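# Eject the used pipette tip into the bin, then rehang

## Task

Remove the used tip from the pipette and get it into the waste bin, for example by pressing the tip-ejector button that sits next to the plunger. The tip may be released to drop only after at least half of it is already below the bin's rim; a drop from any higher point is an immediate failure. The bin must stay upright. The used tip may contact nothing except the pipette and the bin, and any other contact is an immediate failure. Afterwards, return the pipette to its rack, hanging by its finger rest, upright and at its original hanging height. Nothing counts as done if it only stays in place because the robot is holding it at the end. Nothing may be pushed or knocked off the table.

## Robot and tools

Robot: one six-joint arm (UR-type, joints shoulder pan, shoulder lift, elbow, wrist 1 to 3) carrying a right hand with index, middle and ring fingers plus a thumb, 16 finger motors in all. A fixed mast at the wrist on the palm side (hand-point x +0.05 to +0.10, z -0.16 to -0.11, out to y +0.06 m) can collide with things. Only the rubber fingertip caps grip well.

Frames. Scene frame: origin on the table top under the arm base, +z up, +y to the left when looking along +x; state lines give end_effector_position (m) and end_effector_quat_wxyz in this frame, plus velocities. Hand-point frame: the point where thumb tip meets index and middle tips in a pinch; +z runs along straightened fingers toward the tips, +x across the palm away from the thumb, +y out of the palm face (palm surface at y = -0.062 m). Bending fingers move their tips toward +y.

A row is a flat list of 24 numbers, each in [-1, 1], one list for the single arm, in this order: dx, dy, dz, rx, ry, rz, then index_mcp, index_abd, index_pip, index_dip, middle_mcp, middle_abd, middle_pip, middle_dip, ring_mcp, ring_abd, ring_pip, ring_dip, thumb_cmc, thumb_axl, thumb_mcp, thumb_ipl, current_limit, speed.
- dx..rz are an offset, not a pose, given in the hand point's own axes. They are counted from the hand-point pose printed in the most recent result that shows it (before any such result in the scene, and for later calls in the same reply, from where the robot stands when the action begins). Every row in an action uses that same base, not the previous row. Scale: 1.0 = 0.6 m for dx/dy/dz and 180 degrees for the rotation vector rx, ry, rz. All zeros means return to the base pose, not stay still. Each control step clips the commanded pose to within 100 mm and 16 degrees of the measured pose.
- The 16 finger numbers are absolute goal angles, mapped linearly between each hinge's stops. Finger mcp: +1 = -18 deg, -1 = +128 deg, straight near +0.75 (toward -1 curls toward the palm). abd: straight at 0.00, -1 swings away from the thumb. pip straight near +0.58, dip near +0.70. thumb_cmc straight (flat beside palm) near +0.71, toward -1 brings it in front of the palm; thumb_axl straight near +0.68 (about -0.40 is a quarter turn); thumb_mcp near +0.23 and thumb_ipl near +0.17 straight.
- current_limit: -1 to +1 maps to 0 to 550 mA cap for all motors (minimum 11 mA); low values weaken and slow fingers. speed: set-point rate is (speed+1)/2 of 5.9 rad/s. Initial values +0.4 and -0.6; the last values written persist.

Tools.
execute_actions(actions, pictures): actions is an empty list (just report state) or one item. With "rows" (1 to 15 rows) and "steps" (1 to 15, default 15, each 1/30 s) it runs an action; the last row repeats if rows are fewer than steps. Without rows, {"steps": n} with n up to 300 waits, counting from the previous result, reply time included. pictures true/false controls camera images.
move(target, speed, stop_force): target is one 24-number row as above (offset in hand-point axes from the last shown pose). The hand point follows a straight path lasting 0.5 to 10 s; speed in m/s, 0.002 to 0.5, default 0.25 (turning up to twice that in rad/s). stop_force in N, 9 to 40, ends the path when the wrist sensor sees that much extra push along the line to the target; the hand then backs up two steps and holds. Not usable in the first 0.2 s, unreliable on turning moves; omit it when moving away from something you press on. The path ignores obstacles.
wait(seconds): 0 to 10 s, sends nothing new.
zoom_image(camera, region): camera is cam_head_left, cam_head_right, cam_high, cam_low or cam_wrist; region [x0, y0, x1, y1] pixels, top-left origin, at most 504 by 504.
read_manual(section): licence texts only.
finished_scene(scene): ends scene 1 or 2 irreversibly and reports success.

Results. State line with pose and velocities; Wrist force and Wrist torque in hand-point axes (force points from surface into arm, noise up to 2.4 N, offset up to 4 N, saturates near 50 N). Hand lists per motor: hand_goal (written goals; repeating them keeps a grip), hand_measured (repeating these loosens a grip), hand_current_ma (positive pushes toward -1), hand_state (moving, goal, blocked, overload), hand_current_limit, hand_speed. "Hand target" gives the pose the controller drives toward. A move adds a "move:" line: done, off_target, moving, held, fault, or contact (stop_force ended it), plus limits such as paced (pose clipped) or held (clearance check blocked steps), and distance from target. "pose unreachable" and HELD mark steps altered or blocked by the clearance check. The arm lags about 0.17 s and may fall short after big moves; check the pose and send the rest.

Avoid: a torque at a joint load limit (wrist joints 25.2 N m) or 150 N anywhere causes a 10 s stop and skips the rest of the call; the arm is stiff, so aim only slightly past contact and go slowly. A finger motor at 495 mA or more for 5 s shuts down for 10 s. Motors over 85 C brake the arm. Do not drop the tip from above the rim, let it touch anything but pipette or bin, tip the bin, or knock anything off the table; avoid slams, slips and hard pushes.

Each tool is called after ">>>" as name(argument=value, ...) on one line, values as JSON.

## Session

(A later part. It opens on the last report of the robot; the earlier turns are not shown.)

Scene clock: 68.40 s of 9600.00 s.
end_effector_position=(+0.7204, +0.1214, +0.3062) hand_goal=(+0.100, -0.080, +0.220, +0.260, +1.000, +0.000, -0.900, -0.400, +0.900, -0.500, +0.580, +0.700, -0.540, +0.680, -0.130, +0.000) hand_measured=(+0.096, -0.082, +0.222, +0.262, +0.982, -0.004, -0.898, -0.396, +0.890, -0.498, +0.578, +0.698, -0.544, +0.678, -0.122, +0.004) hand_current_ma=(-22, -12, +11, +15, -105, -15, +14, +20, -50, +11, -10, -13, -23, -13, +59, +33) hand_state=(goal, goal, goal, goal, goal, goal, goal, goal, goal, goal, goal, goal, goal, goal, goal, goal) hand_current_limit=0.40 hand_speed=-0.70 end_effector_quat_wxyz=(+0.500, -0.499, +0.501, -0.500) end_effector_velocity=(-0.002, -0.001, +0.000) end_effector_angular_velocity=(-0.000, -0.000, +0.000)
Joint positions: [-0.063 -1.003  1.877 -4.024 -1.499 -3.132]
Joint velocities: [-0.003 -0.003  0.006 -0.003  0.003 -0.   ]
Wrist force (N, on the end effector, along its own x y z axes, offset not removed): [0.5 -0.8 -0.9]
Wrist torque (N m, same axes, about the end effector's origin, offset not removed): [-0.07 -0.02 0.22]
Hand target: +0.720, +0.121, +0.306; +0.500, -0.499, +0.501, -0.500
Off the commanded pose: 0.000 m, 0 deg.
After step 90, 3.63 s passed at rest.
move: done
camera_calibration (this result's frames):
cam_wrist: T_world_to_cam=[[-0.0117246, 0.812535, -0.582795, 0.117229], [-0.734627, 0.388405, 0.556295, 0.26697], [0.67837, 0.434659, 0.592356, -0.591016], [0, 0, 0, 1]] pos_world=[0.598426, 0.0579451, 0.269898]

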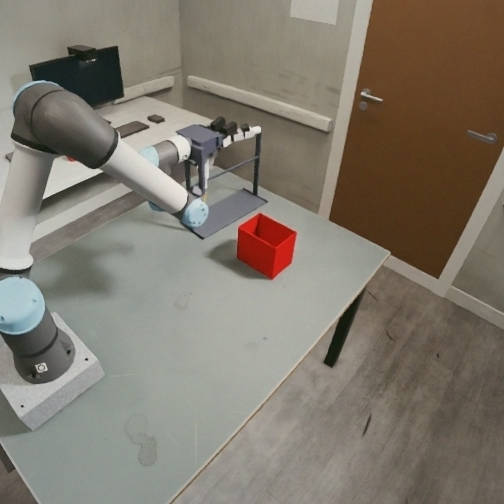

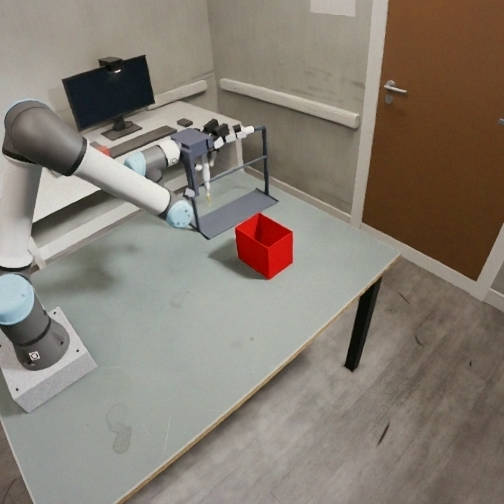

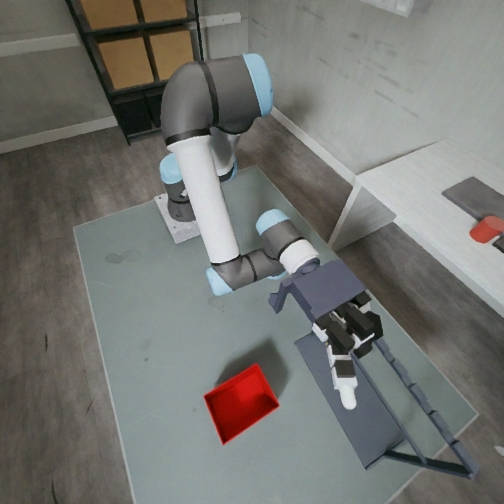

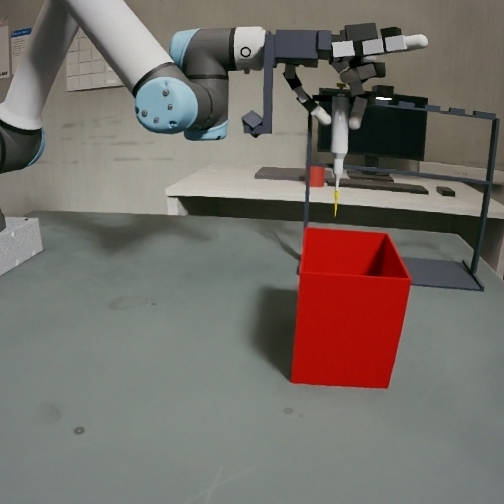

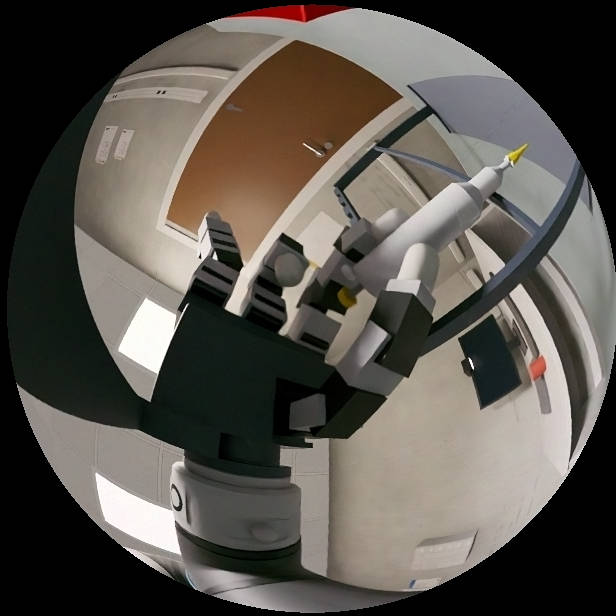

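>>> move(target=[0,0,0,0,0,0,0.02,-0.08,0.14,0.2,1,0,-0.9,-0.4,0.9,-0.5,0.58,0.7,-0.54,0.68,-0.2,-0.04,0.75,-0.8])

>>> move(target=[0,-0.045,0,0,0,0,0.02,-0.08,0.14,0.2,1,0,-0.9,-0.4,0.9,-0.5,0.58,0.7,-0.54,0.68,-0.2,-0.04,0.75,-0.8], speed=0.02)

>>> zoom_image(camera="cam_low", region=[270, 30, 430, 190])

>>> zoom_image(camera="cam_wrist", region=[260, 150, 520, 410])

Scene clock: 74.10 s of 9600.00 s.
end_effector_position=(+0.7204, +0.1214, +0.3063) hand_goal=(+0.020, -0.080, +0.140, +0.200, +1.000, +0.000, -0.900, -0.400, +0.900, -0.500, +0.580, +0.700, -0.540, +0.680, -0.200, -0.040) hand_measured=(+0.092, -0.082, +0.214, +0.240, +0.982, -0.004, -0.898, -0.396, +0.890, -0.498, +0.578, +0.698, -0.544, +0.680, -0.128, -0.008) hand_current_ma=(+383, -8, +433, +238, -105, -15, +14, +20, -50, +11, -10, -13, -17, -3, +481, +215) hand_state=(blocked, goal, blocked, blocked, goal, goal, goal, goal, goal, goal, goal, goal, goal, goal, blocked, blocked) hand_current_limit=0.75 hand_speed=-0.80 end_effector_quat_wxyz=(+0.500, -0.499, +0.501, -0.500) end_effector_velocity=(+0.000, +0.000, -0.000) end_effector_angular_velocity=(+0.000, +0.001, +0.000)
Joint positions: [-0.063 -1.003  1.877 -4.024 -1.499 -3.132]
Joint velocities: [ 0.     0.001 -0.     0.     0.     0.   ]
Wrist force (N, on the end effector, along its own x y z axes, offset not removed): [1.5 -0.9 -0.9]
Wrist torque (N m, same axes, about the end effector's origin, offset not removed): [-0.22 -0.15 0.14]
Hand target: +0.720, +0.121, +0.306; +0.500, -0.499, +0.501, -0.500
Off the commanded pose: 0.000 m, 0 deg.
After step 90, 2.00 s passed at rest.
move: done
camera_calibration (this result's frames):
cam_wrist: T_world_to_cam=[[-0.0116274, 0.812564, -0.582756, 0.117217], [-0.734671, 0.388408, 0.556235, 0.266971], [0.678324, 0.434601, 0.592451, -0.591029], [0, 0, 0, 1]] pos_world=[0.598408, 0.0579214, 0.269966]

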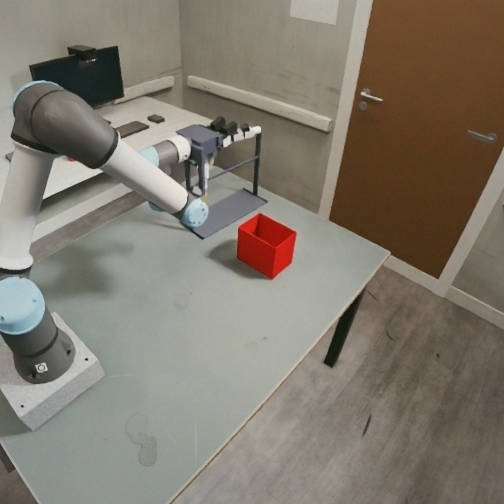

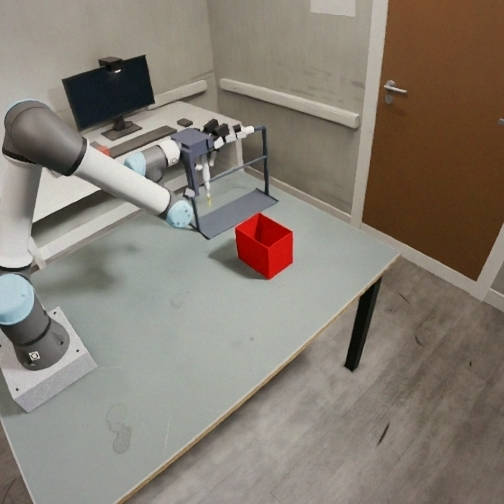

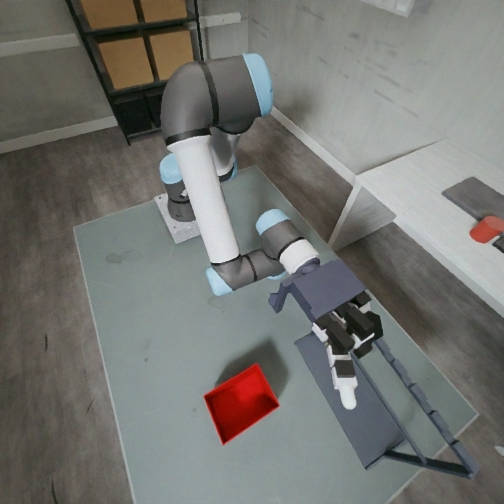

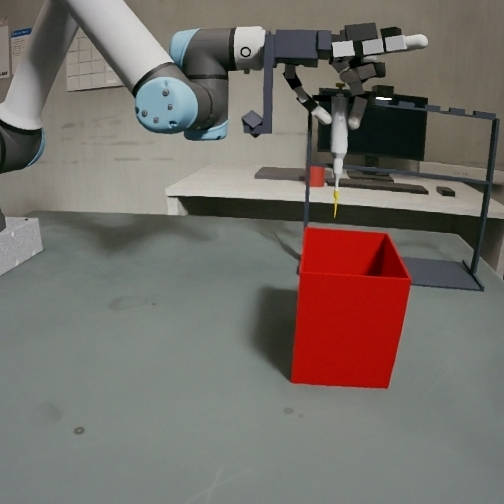

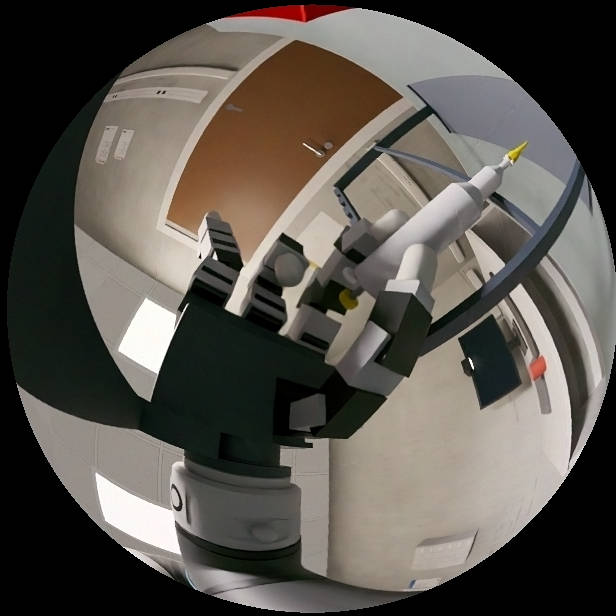

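Scene clock: 75.73 s of 9600.00 s.
end_effector_position=(+0.7204, +0.1213, +0.3331) hand_goal=(+0.020, -0.080, +0.140, +0.200, +1.000, +0.000, -0.900, -0.400, +0.900, -0.500, +0.580, +0.700, -0.540, +0.680, -0.200, -0.040) hand_measured=(+0.092, -0.082, +0.214, +0.240, +0.982, -0.004, -0.898, -0.396, +0.890, -0.498, +0.578, +0.698, -0.542, +0.680, -0.128, -0.008) hand_current_ma=(+383, -6, +433, +238, -104, -15, +14, +20, -50, +11, -10, -13, -16, -1, +481, +215) hand_state=(blocked, goal, blocked, blocked, goal, goal, goal, goal, goal, goal, goal, goal, goal, goal, blocked, blocked) hand_current_limit=0.75 hand_speed=-0.80 end_effector_quat_wxyz=(+0.500, -0.499, +0.501, -0.500) end_effector_velocity=(-0.000, -0.000, +0.003) end_effector_angular_velocity=(+0.001, -0.002, -0.000)
Joint positions: [-0.064 -1.053  1.866 -3.964 -1.499 -3.132]
Joint velocities: [-0.    -0.004 -0.001  0.003  0.     0.001]
Wrist force (N, on the end effector, along its own x y z axes, offset not removed): [0.9 -0.7 -2.5]
Wrist torque (N m, same axes, about the end effector's origin, offset not removed): [-0.08 0.07 0.13]
Hand target: +0.720, +0.121, +0.333; +0.500, -0.499, +0.501, -0.500
Off the commanded pose: 0.000 m, 0 deg.
move: done
camera_calibration (this result's frames):
cam_wrist: T_world_to_cam=[[-0.0116132, 0.81256, -0.582761, 0.132895], [-0.734682, 0.388414, 0.556217, 0.252161], [0.678312, 0.434604, 0.592463, -0.606867], [0, 0, 0, 1]] pos_world=[0.598447, 0.057819, 0.296736]

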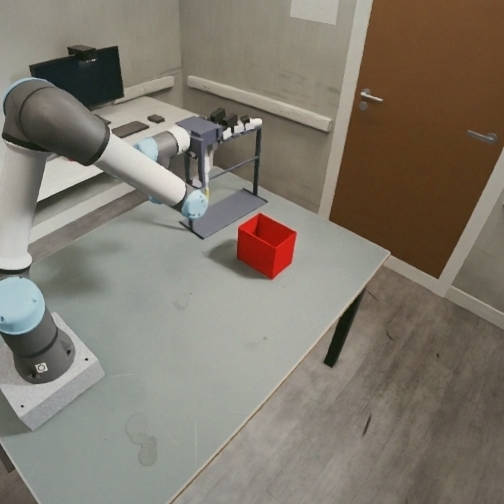

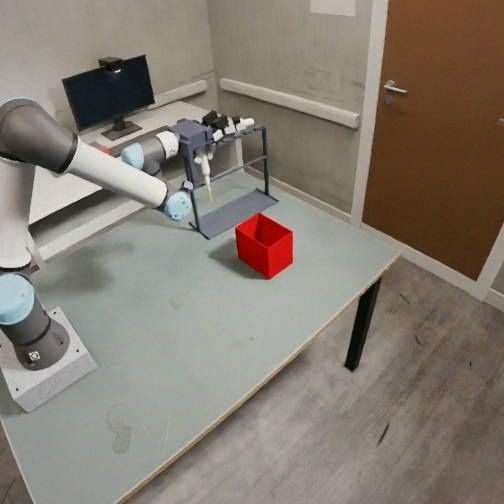

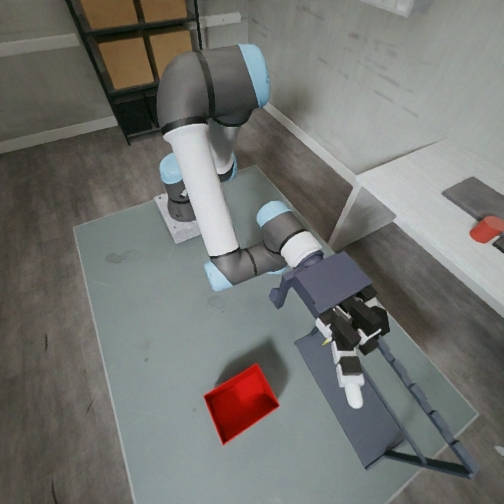

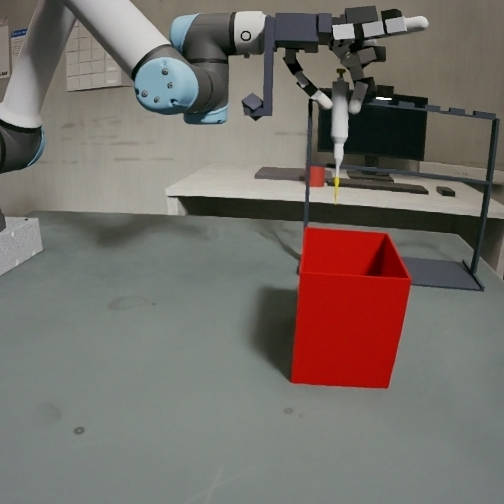

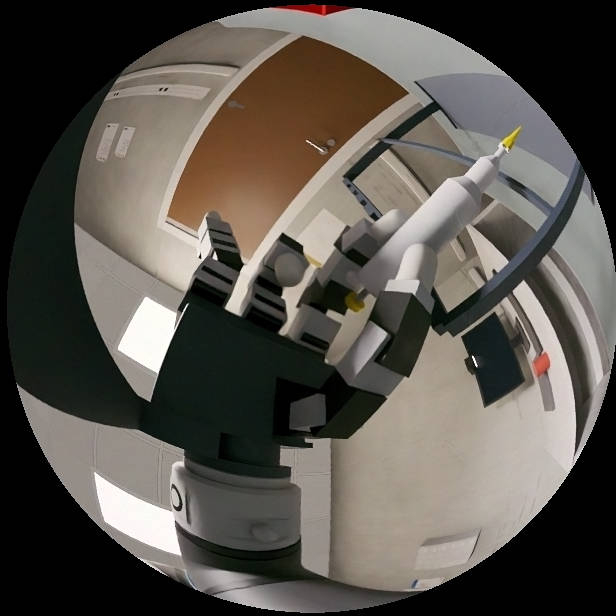

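Region (270, 30, 430, 190) of cam_low's 504x504 image, scaled by 3.150, with more detail than that image has.

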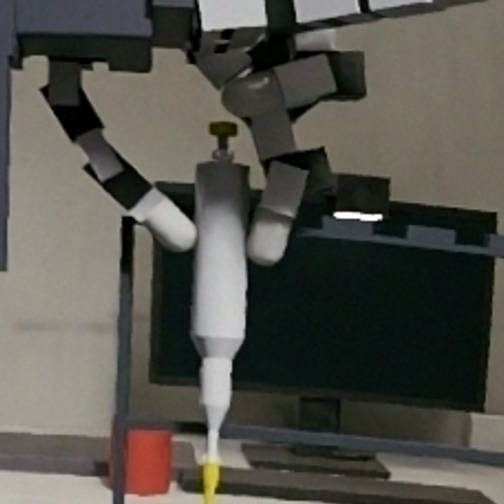

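Region (260, 150, 520, 410) of cam_wrist's 616x616 image, scaled by 1.938, with more detail than that image has.

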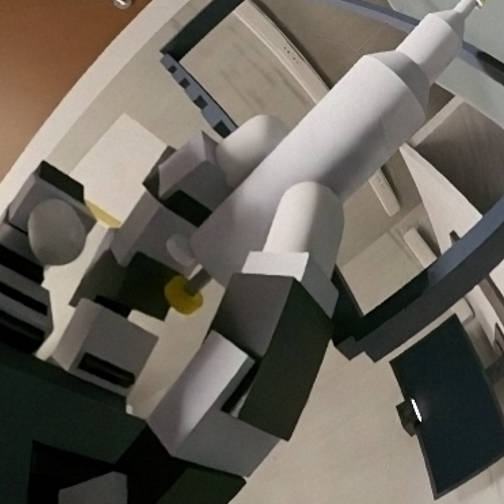

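>>> move(target=[0.42,-0.11,0.03,0,0,0,0.02,-0.08,0.14,0.2,1,0,-0.9,-0.4,0.9,-0.5,0.58,0.7,-0.54,0.68,-0.2,-0.04,0.75,-0.8], speed=0.08)

>>> move(target=[0,0.19,0,0,0,0,0.02,-0.08,0.14,0.2,1,0,-0.9,-0.4,0.9,-0.5,0.58,0.7,-0.54,0.68,-0.2,-0.04,0.75,-0.8], speed=0.06)

>>> move(target=[0,0,0,0,0,0,0.02,-0.08,0.14,0.2,0.75,-0.6,-0.9,-0.2,0.9,-0.7,0.58,0.7,-0.54,0.68,-0.2,-0.04,0.75,-0.8])

>>> zoom_image(camera="cam_low", region=[250, 20, 500, 270])

>>> zoom_image(camera="cam_wrist", region=[260, 150, 520, 410])

Scene clock: 83.90 s of 9600.00 s.
end_effector_position=(+0.7380, -0.1309, +0.3980) hand_goal=(+0.020, -0.080, +0.140, +0.200, +1.000, +0.000, -0.900, -0.400, +0.900, -0.500, +0.580, +0.700, -0.540, +0.680, -0.200, -0.040) hand_measured=(+0.016, -0.082, +0.142, +0.202, +0.982, -0.004, -0.898, -0.396, +0.890, -0.498, +0.578, +0.698, -0.544, +0.678, -0.192, -0.034) hand_current_ma=(-21, -8, +13, +17, -102, -15, +14, +20, -51, +10, -10, -13, -23, -11, +66, +36) hand_state=(goal, goal, goal, goal, goal, goal, goal, goal, goal, goal, goal, goal, goal, goal, goal, goal) hand_current_limit=0.75 hand_speed=-0.80 end_effector_quat_wxyz=(+0.499, -0.499, +0.501, -0.500) end_effector_velocity=(+0.000, -0.002, +0.001) end_effector_angular_velocity=(-0.001, -0.001, +0.001)
Joint positions: [-0.543 -1.095  1.723 -3.778 -1.02  -3.129]
Joint velocities: [-0.004  0.001 -0.004  0.002  0.004 -0.   ]
Wrist force (N, on the end effector, along its own x y z axes, offset not removed): [-0.6 -1.0 -2.8]
Wrist torque (N m, same axes, about the end effector's origin, offset not removed): [0.12 0.25 -0.08]
Hand target: +0.738, -0.131, +0.398; +0.499, -0.499, +0.501, -0.500
Off the commanded pose: 0.001 m, 0 deg.
After step 90, 1.47 s passed at rest.
move: done
camera_calibration (this result's frames):
cam_wrist: T_world_to_cam=[[-0.0117246, 0.812095, -0.583407, 0.376125], [-0.734539, 0.388881, 0.55608, 0.326905], [0.678466, 0.435055, 0.591956, -0.547492], [0, 0, 0, 1]] pos_world=[0.615989, -0.194388, 0.36174]

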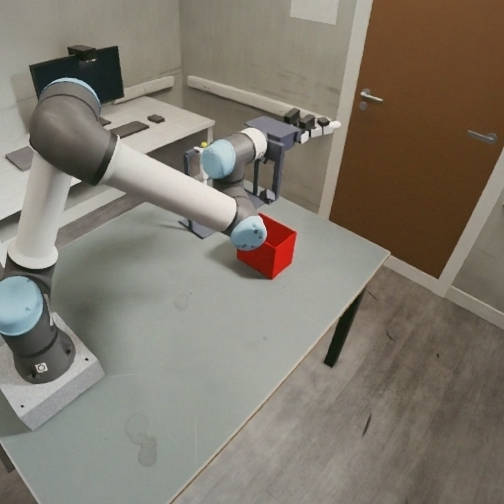

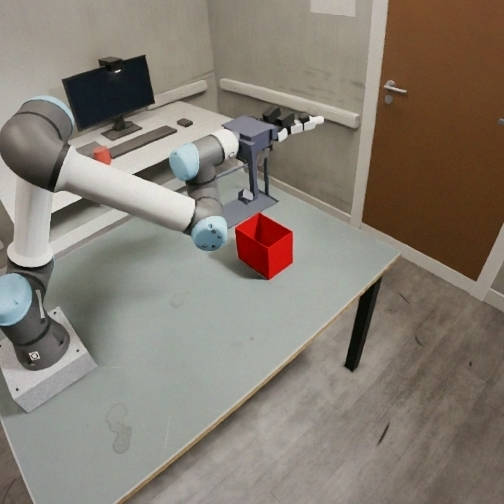

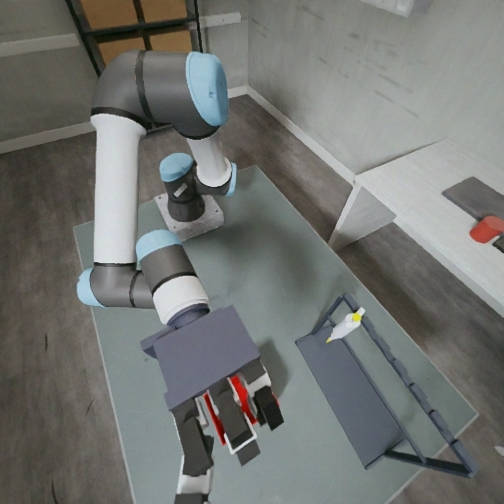

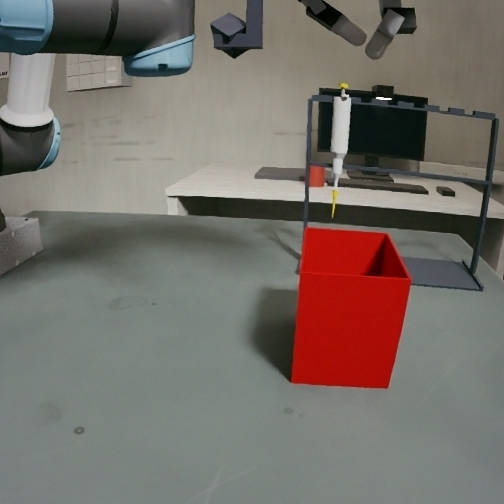

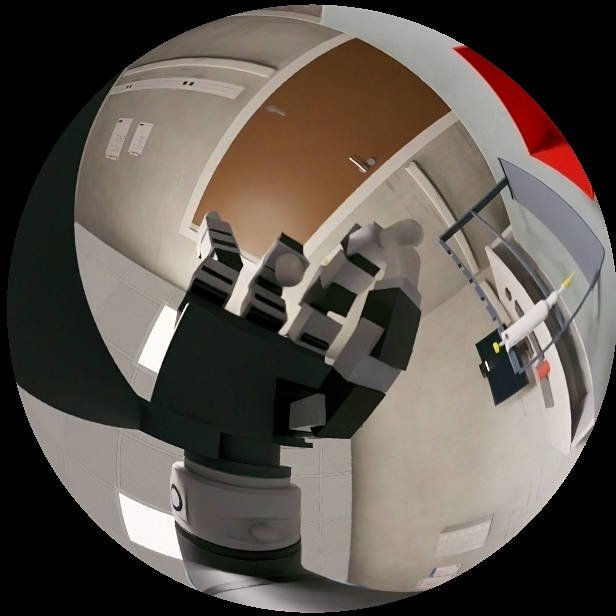

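Scene clock: 86.23 s of 9600.00 s.
end_effector_position=(+0.7378, -0.1305, +0.2841) hand_goal=(+0.020, -0.080, +0.140, +0.200, +1.000, +0.000, -0.900, -0.400, +0.900, -0.500, +0.580, +0.700, -0.540, +0.680, -0.200, -0.040) hand_measured=(+0.016, -0.082, +0.142, +0.202, +0.982, -0.004, -0.898, -0.396, +0.890, -0.498, +0.578, +0.698, -0.544, +0.678, -0.192, -0.034) hand_current_ma=(-21, -8, +13, +17, -101, -15, +14, +20, -51, +10, -10, -13, -22, -11, +64, +35) hand_state=(goal, goal, goal, goal, goal, goal, goal, goal, goal, goal, goal, goal, goal, goal, goal, goal) hand_current_limit=0.75 hand_speed=-0.80 end_effector_quat_wxyz=(+0.499, -0.499, +0.501, -0.500) end_effector_velocity=(-0.000, -0.000, -0.002) end_effector_angular_velocity=(+0.001, -0.000, -0.001)
Joint positions: [-0.54  -0.908  1.784 -4.027 -1.023 -3.129]
Joint velocities: [-0.001  0.004  0.    -0.004 -0.     0.001]
Wrist force (N, on the end effector, along its own x y z axes, offset not removed): [-0.9 0.2 -0.3]
Wrist torque (N m, same axes, about the end effector's origin, offset not removed): [0.03 0.25 0.11]
Hand target: +0.738, -0.131, +0.284; +0.499, -0.499, +0.501, -0.500
Off the commanded pose: 0.000 m, 0 deg.
move: done
camera_calibration (this result's frames):
cam_wrist: T_world_to_cam=[[-0.0117414, 0.812059, -0.583458, 0.309379], [-0.734524, 0.388915, 0.556075, 0.389944], [0.678481, 0.435093, 0.59191, -0.480122], [0, 0, 0, 1]] pos_world=[0.615809, -0.193991, 0.247861]

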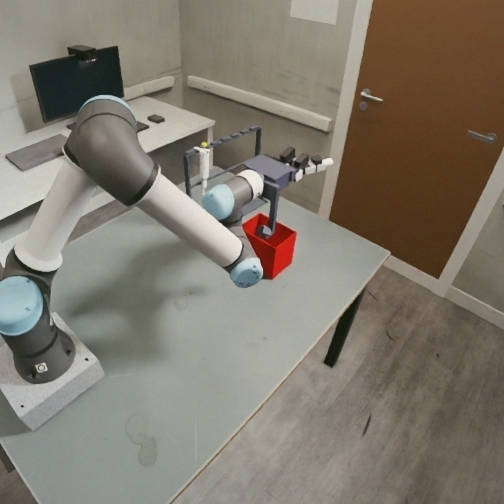

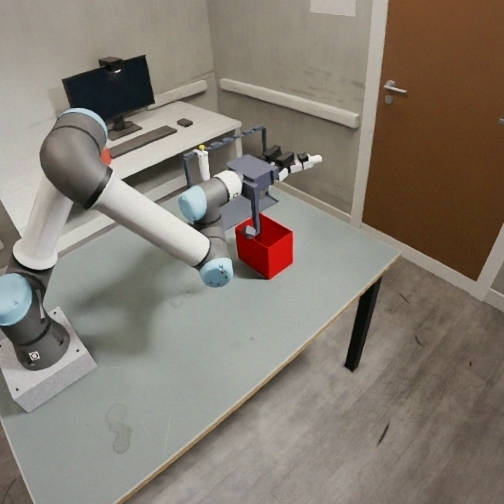

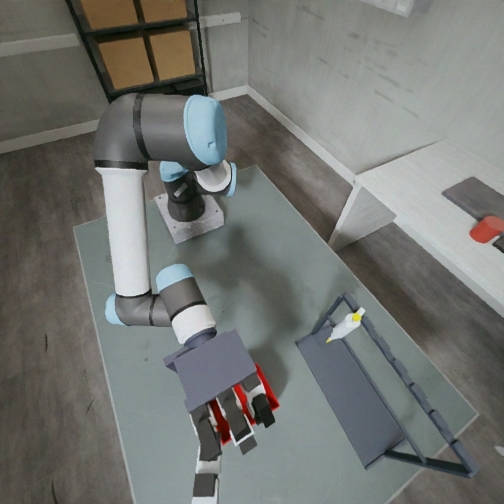

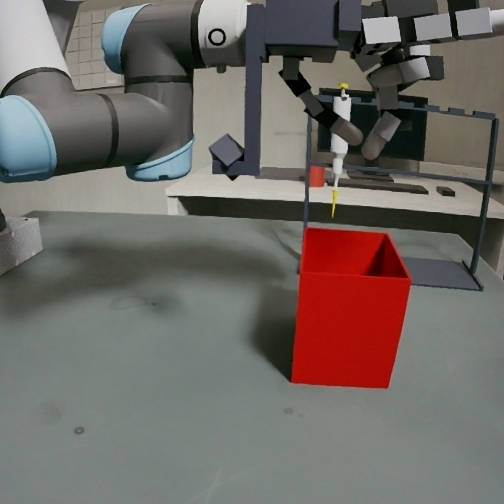

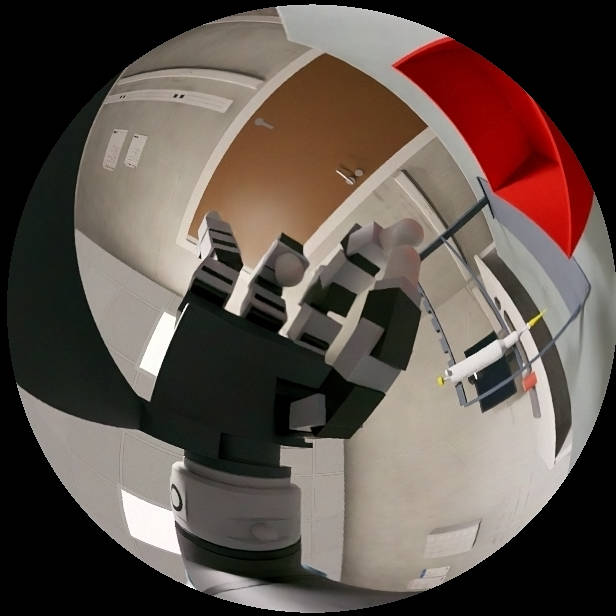

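Scene clock: 87.57 s of 9600.00 s.
end_effector_position=(+0.7378, -0.1305, +0.2841) hand_goal=(+0.020, -0.080, +0.140, +0.200, +0.750, -0.600, -0.900, -0.200, +0.900, -0.700, +0.580, +0.700, -0.540, +0.680, -0.200, -0.040) hand_measured=(+0.016, -0.082, +0.142, +0.202, +0.744, -0.596, -0.898, -0.202, +0.890, -0.698, +0.578, +0.698, -0.544, +0.678, -0.192, -0.034) hand_current_ma=(-21, -8, +13, +17, -30, +15, +14, -11, -51, +11, -10, -13, -22, -11, +64, +35) hand_state=(goal, goal, goal, goal, goal, goal, goal, goal, goal, goal, goal, goal, goal, goal, goal, goal) hand_current_limit=0.75 hand_speed=-0.80 end_effector_quat_wxyz=(+0.499, -0.499, +0.501, -0.500) end_effector_velocity=(+0.000, -0.000, +0.000) end_effector_angular_velocity=(-0.001, -0.001, +0.000)
Joint positions: [-0.54  -0.908  1.784 -4.027 -1.023 -3.129]
Joint velocities: [-0.    -0.    -0.    -0.001  0.    -0.   ]
Wrist force (N, on the end effector, along its own x y z axes, offset not removed): [0.1 -2.7 -0.7]
Wrist torque (N m, same axes, about the end effector's origin, offset not removed): [-0.42 0.12 0.22]
Hand target: +0.738, -0.131, +0.284; +0.499, -0.499, +0.501, -0.500
Off the commanded pose: 0.000 m, 0 deg.
move: done
camera_calibration (this result's frames):
cam_wrist: T_world_to_cam=[[-0.0117451, 0.812076, -0.583434, 0.309373], [-0.734521, 0.388899, 0.556091, 0.389935], [0.678484, 0.435076, 0.591919, -0.480129], [0, 0, 0, 1]] pos_world=[0.615809, -0.193987, 0.247857]

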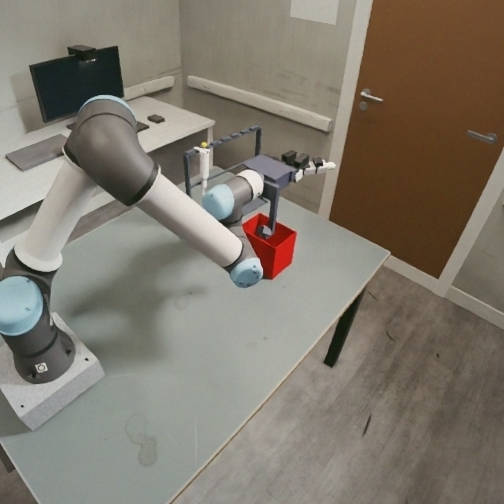

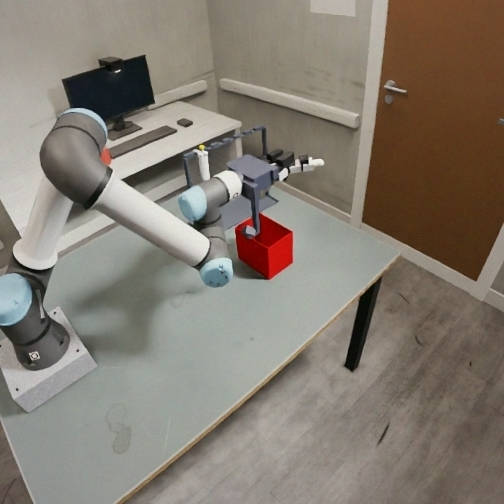

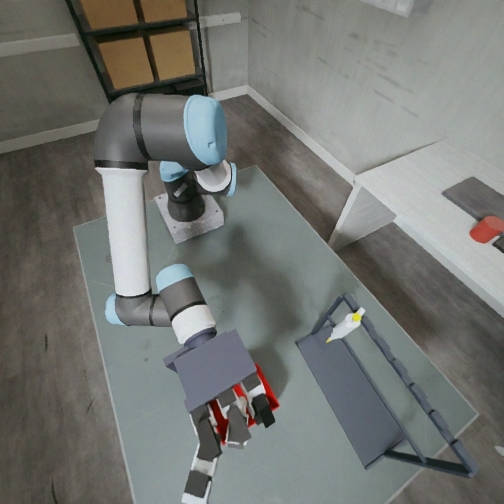

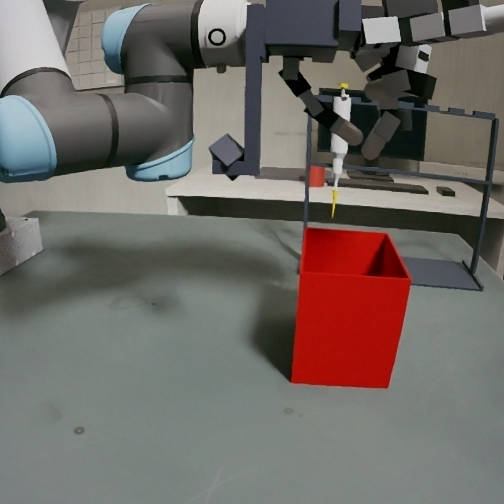

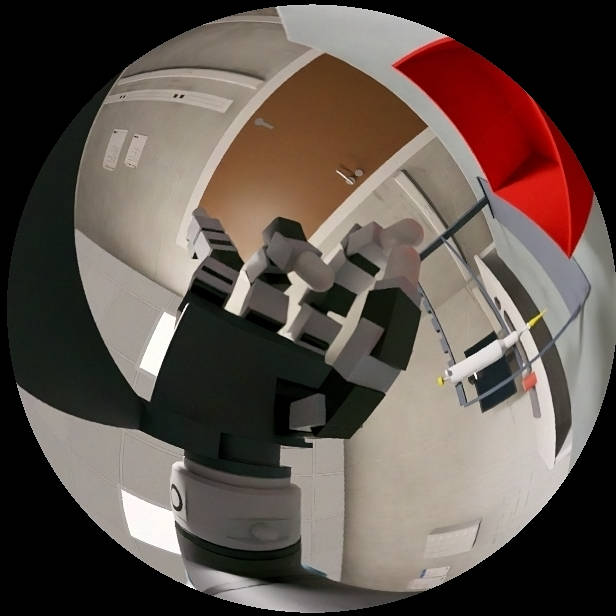

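Region (250, 20, 500, 270) of cam_low's 504x504 image, scaled by 2.016, with more detail than that image has.

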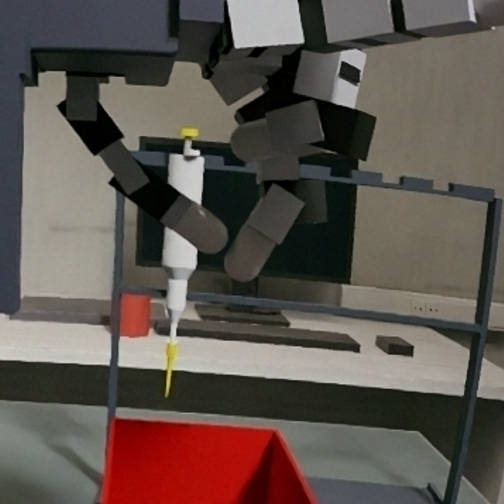

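Region (260, 150, 520, 410) of cam_wrist's 616x616 image, scaled by 1.938, with more detail than that image has.

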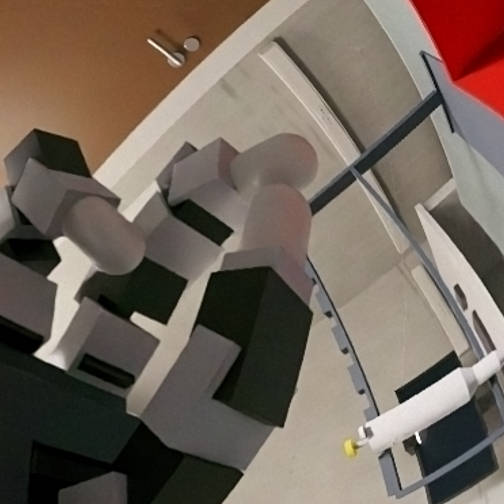

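>>> zoom_image(camera="cam_head_left", region=[175, 130, 235, 190])

>>> zoom_image(camera="cam_high", region=[315, 285, 395, 365])

Region (175, 130, 235, 190) of cam_head_left's 504x504 image, scaled by 8.400, with more detail than that image has.

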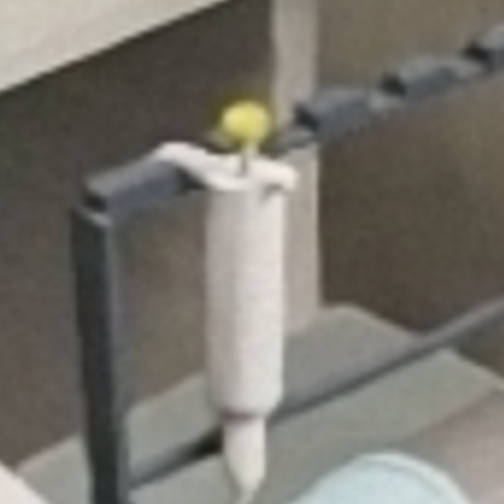

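Region (315, 285, 395, 365) of cam_high's 504x504 image, scaled by 6.300, with more detail than that image has.

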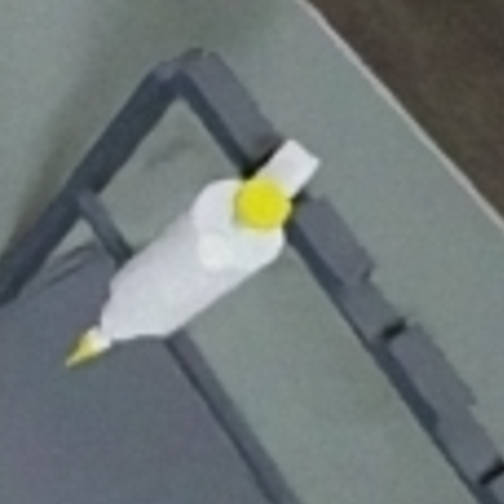

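>>> move(target=[-0.38,0.087,0,-0.0654,-0.0654,0.497,0.14,0,0.14,0.12,0.14,0.05,0.14,0.12,0.97,0,0.58,0.7,0.68,0.68,0.56,-0.8,0.75,-0.6], speed=0.2)

>>> zoom_image(camera="cam_low", region=[250, 20, 500, 270])

Scene clock: 109.07 s of 9600.00 s.
end_effector_position=(+0.7381, +0.0979, +0.2325) hand_goal=(+0.140, +0.000, +0.140, +0.120, +0.140, +0.050, +0.140, +0.120, +0.970, +0.000, +0.580, +0.700, +0.680, +0.680, +0.560, -0.800) hand_measured=(+0.138, -0.004, +0.142, +0.122, +0.138, +0.044, +0.138, +0.118, +0.968, -0.006, +0.578, +0.698, +0.678, +0.678, +0.558, -0.800) hand_current_ma=(-14, -16, +11, +14, -14, -23, -15, -11, -14, -25, -10, -13, -14, -10, -10, +5) hand_state=(goal, goal, goal, goal, goal, goal, goal, goal, goal, goal, goal, goal, goal, goal, goal, goal) hand_current_limit=0.75 hand_speed=-0.60 end_effector_quat_wxyz=(+0.701, -0.091, +0.701, +0.091) end_effector_velocity=(+0.000, +0.002, -0.000) end_effector_angular_velocity=(+0.012, -0.000, +0.001)
Joint positions: [-0.32  -0.574  1.707 -4.288 -0.981 -1.559]
Joint velocities: [ 0.003  0.005 -0.003 -0.005 -0.003  0.014]
Wrist force (N, on the end effector, along its own x y z axes, offset not removed): [1.3 -2.4 -3.7]
Wrist torque (N m, same axes, about the end effector's origin, offset not removed): [-0.06 -0.10 -0.03]
Hand target: +0.738, +0.098, +0.232; +0.701, -0.090, +0.701, +0.092
Off the commanded pose: 0.001 m, 0 deg.
After step 90, 14.03 s passed at rest.
move: done
camera_calibration (this result's frames):
cam_wrist: T_world_to_cam=[[-0.162999, 0.560859, 0.811707, -0.0943182], [-0.569763, -0.72517, 0.386651, 0.356884], [0.805482, -0.399457, 0.437759, -0.525373], [0, 0, 0, 1]] pos_world=[0.611144, 0.101837, 0.168556]

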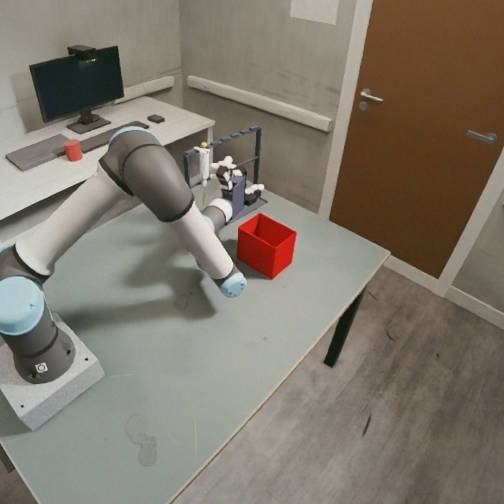

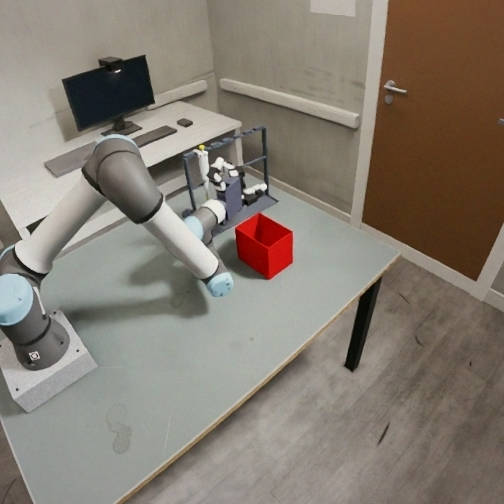

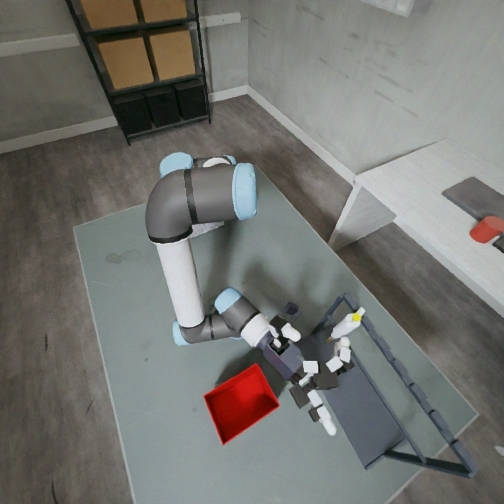

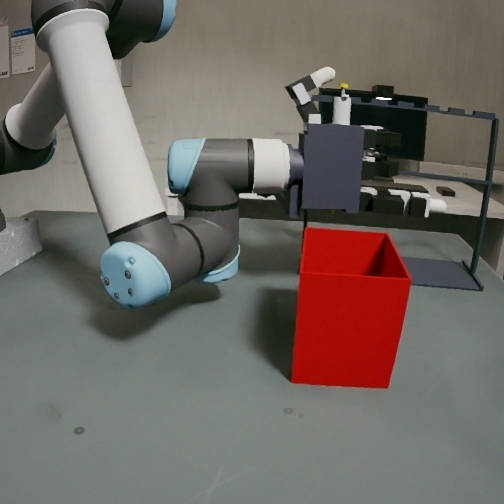

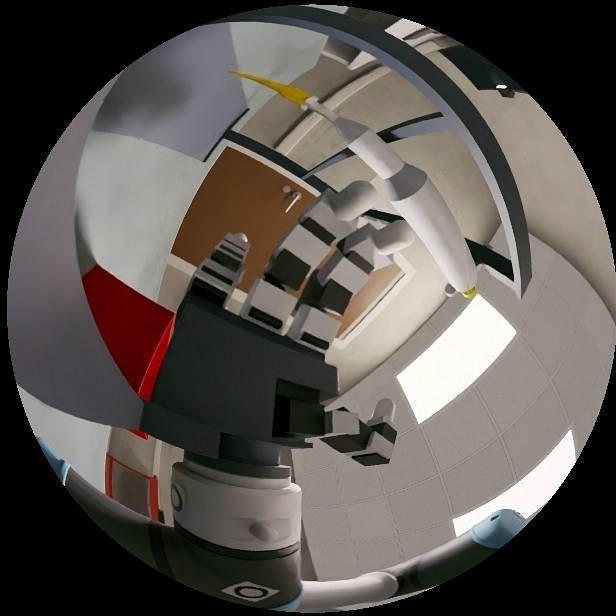

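Region (250, 20, 500, 270) of cam_low's 504x504 image, scaled by 2.016, with more detail than that image has.

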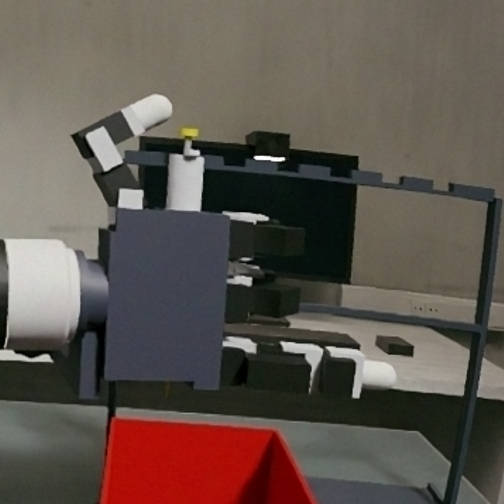

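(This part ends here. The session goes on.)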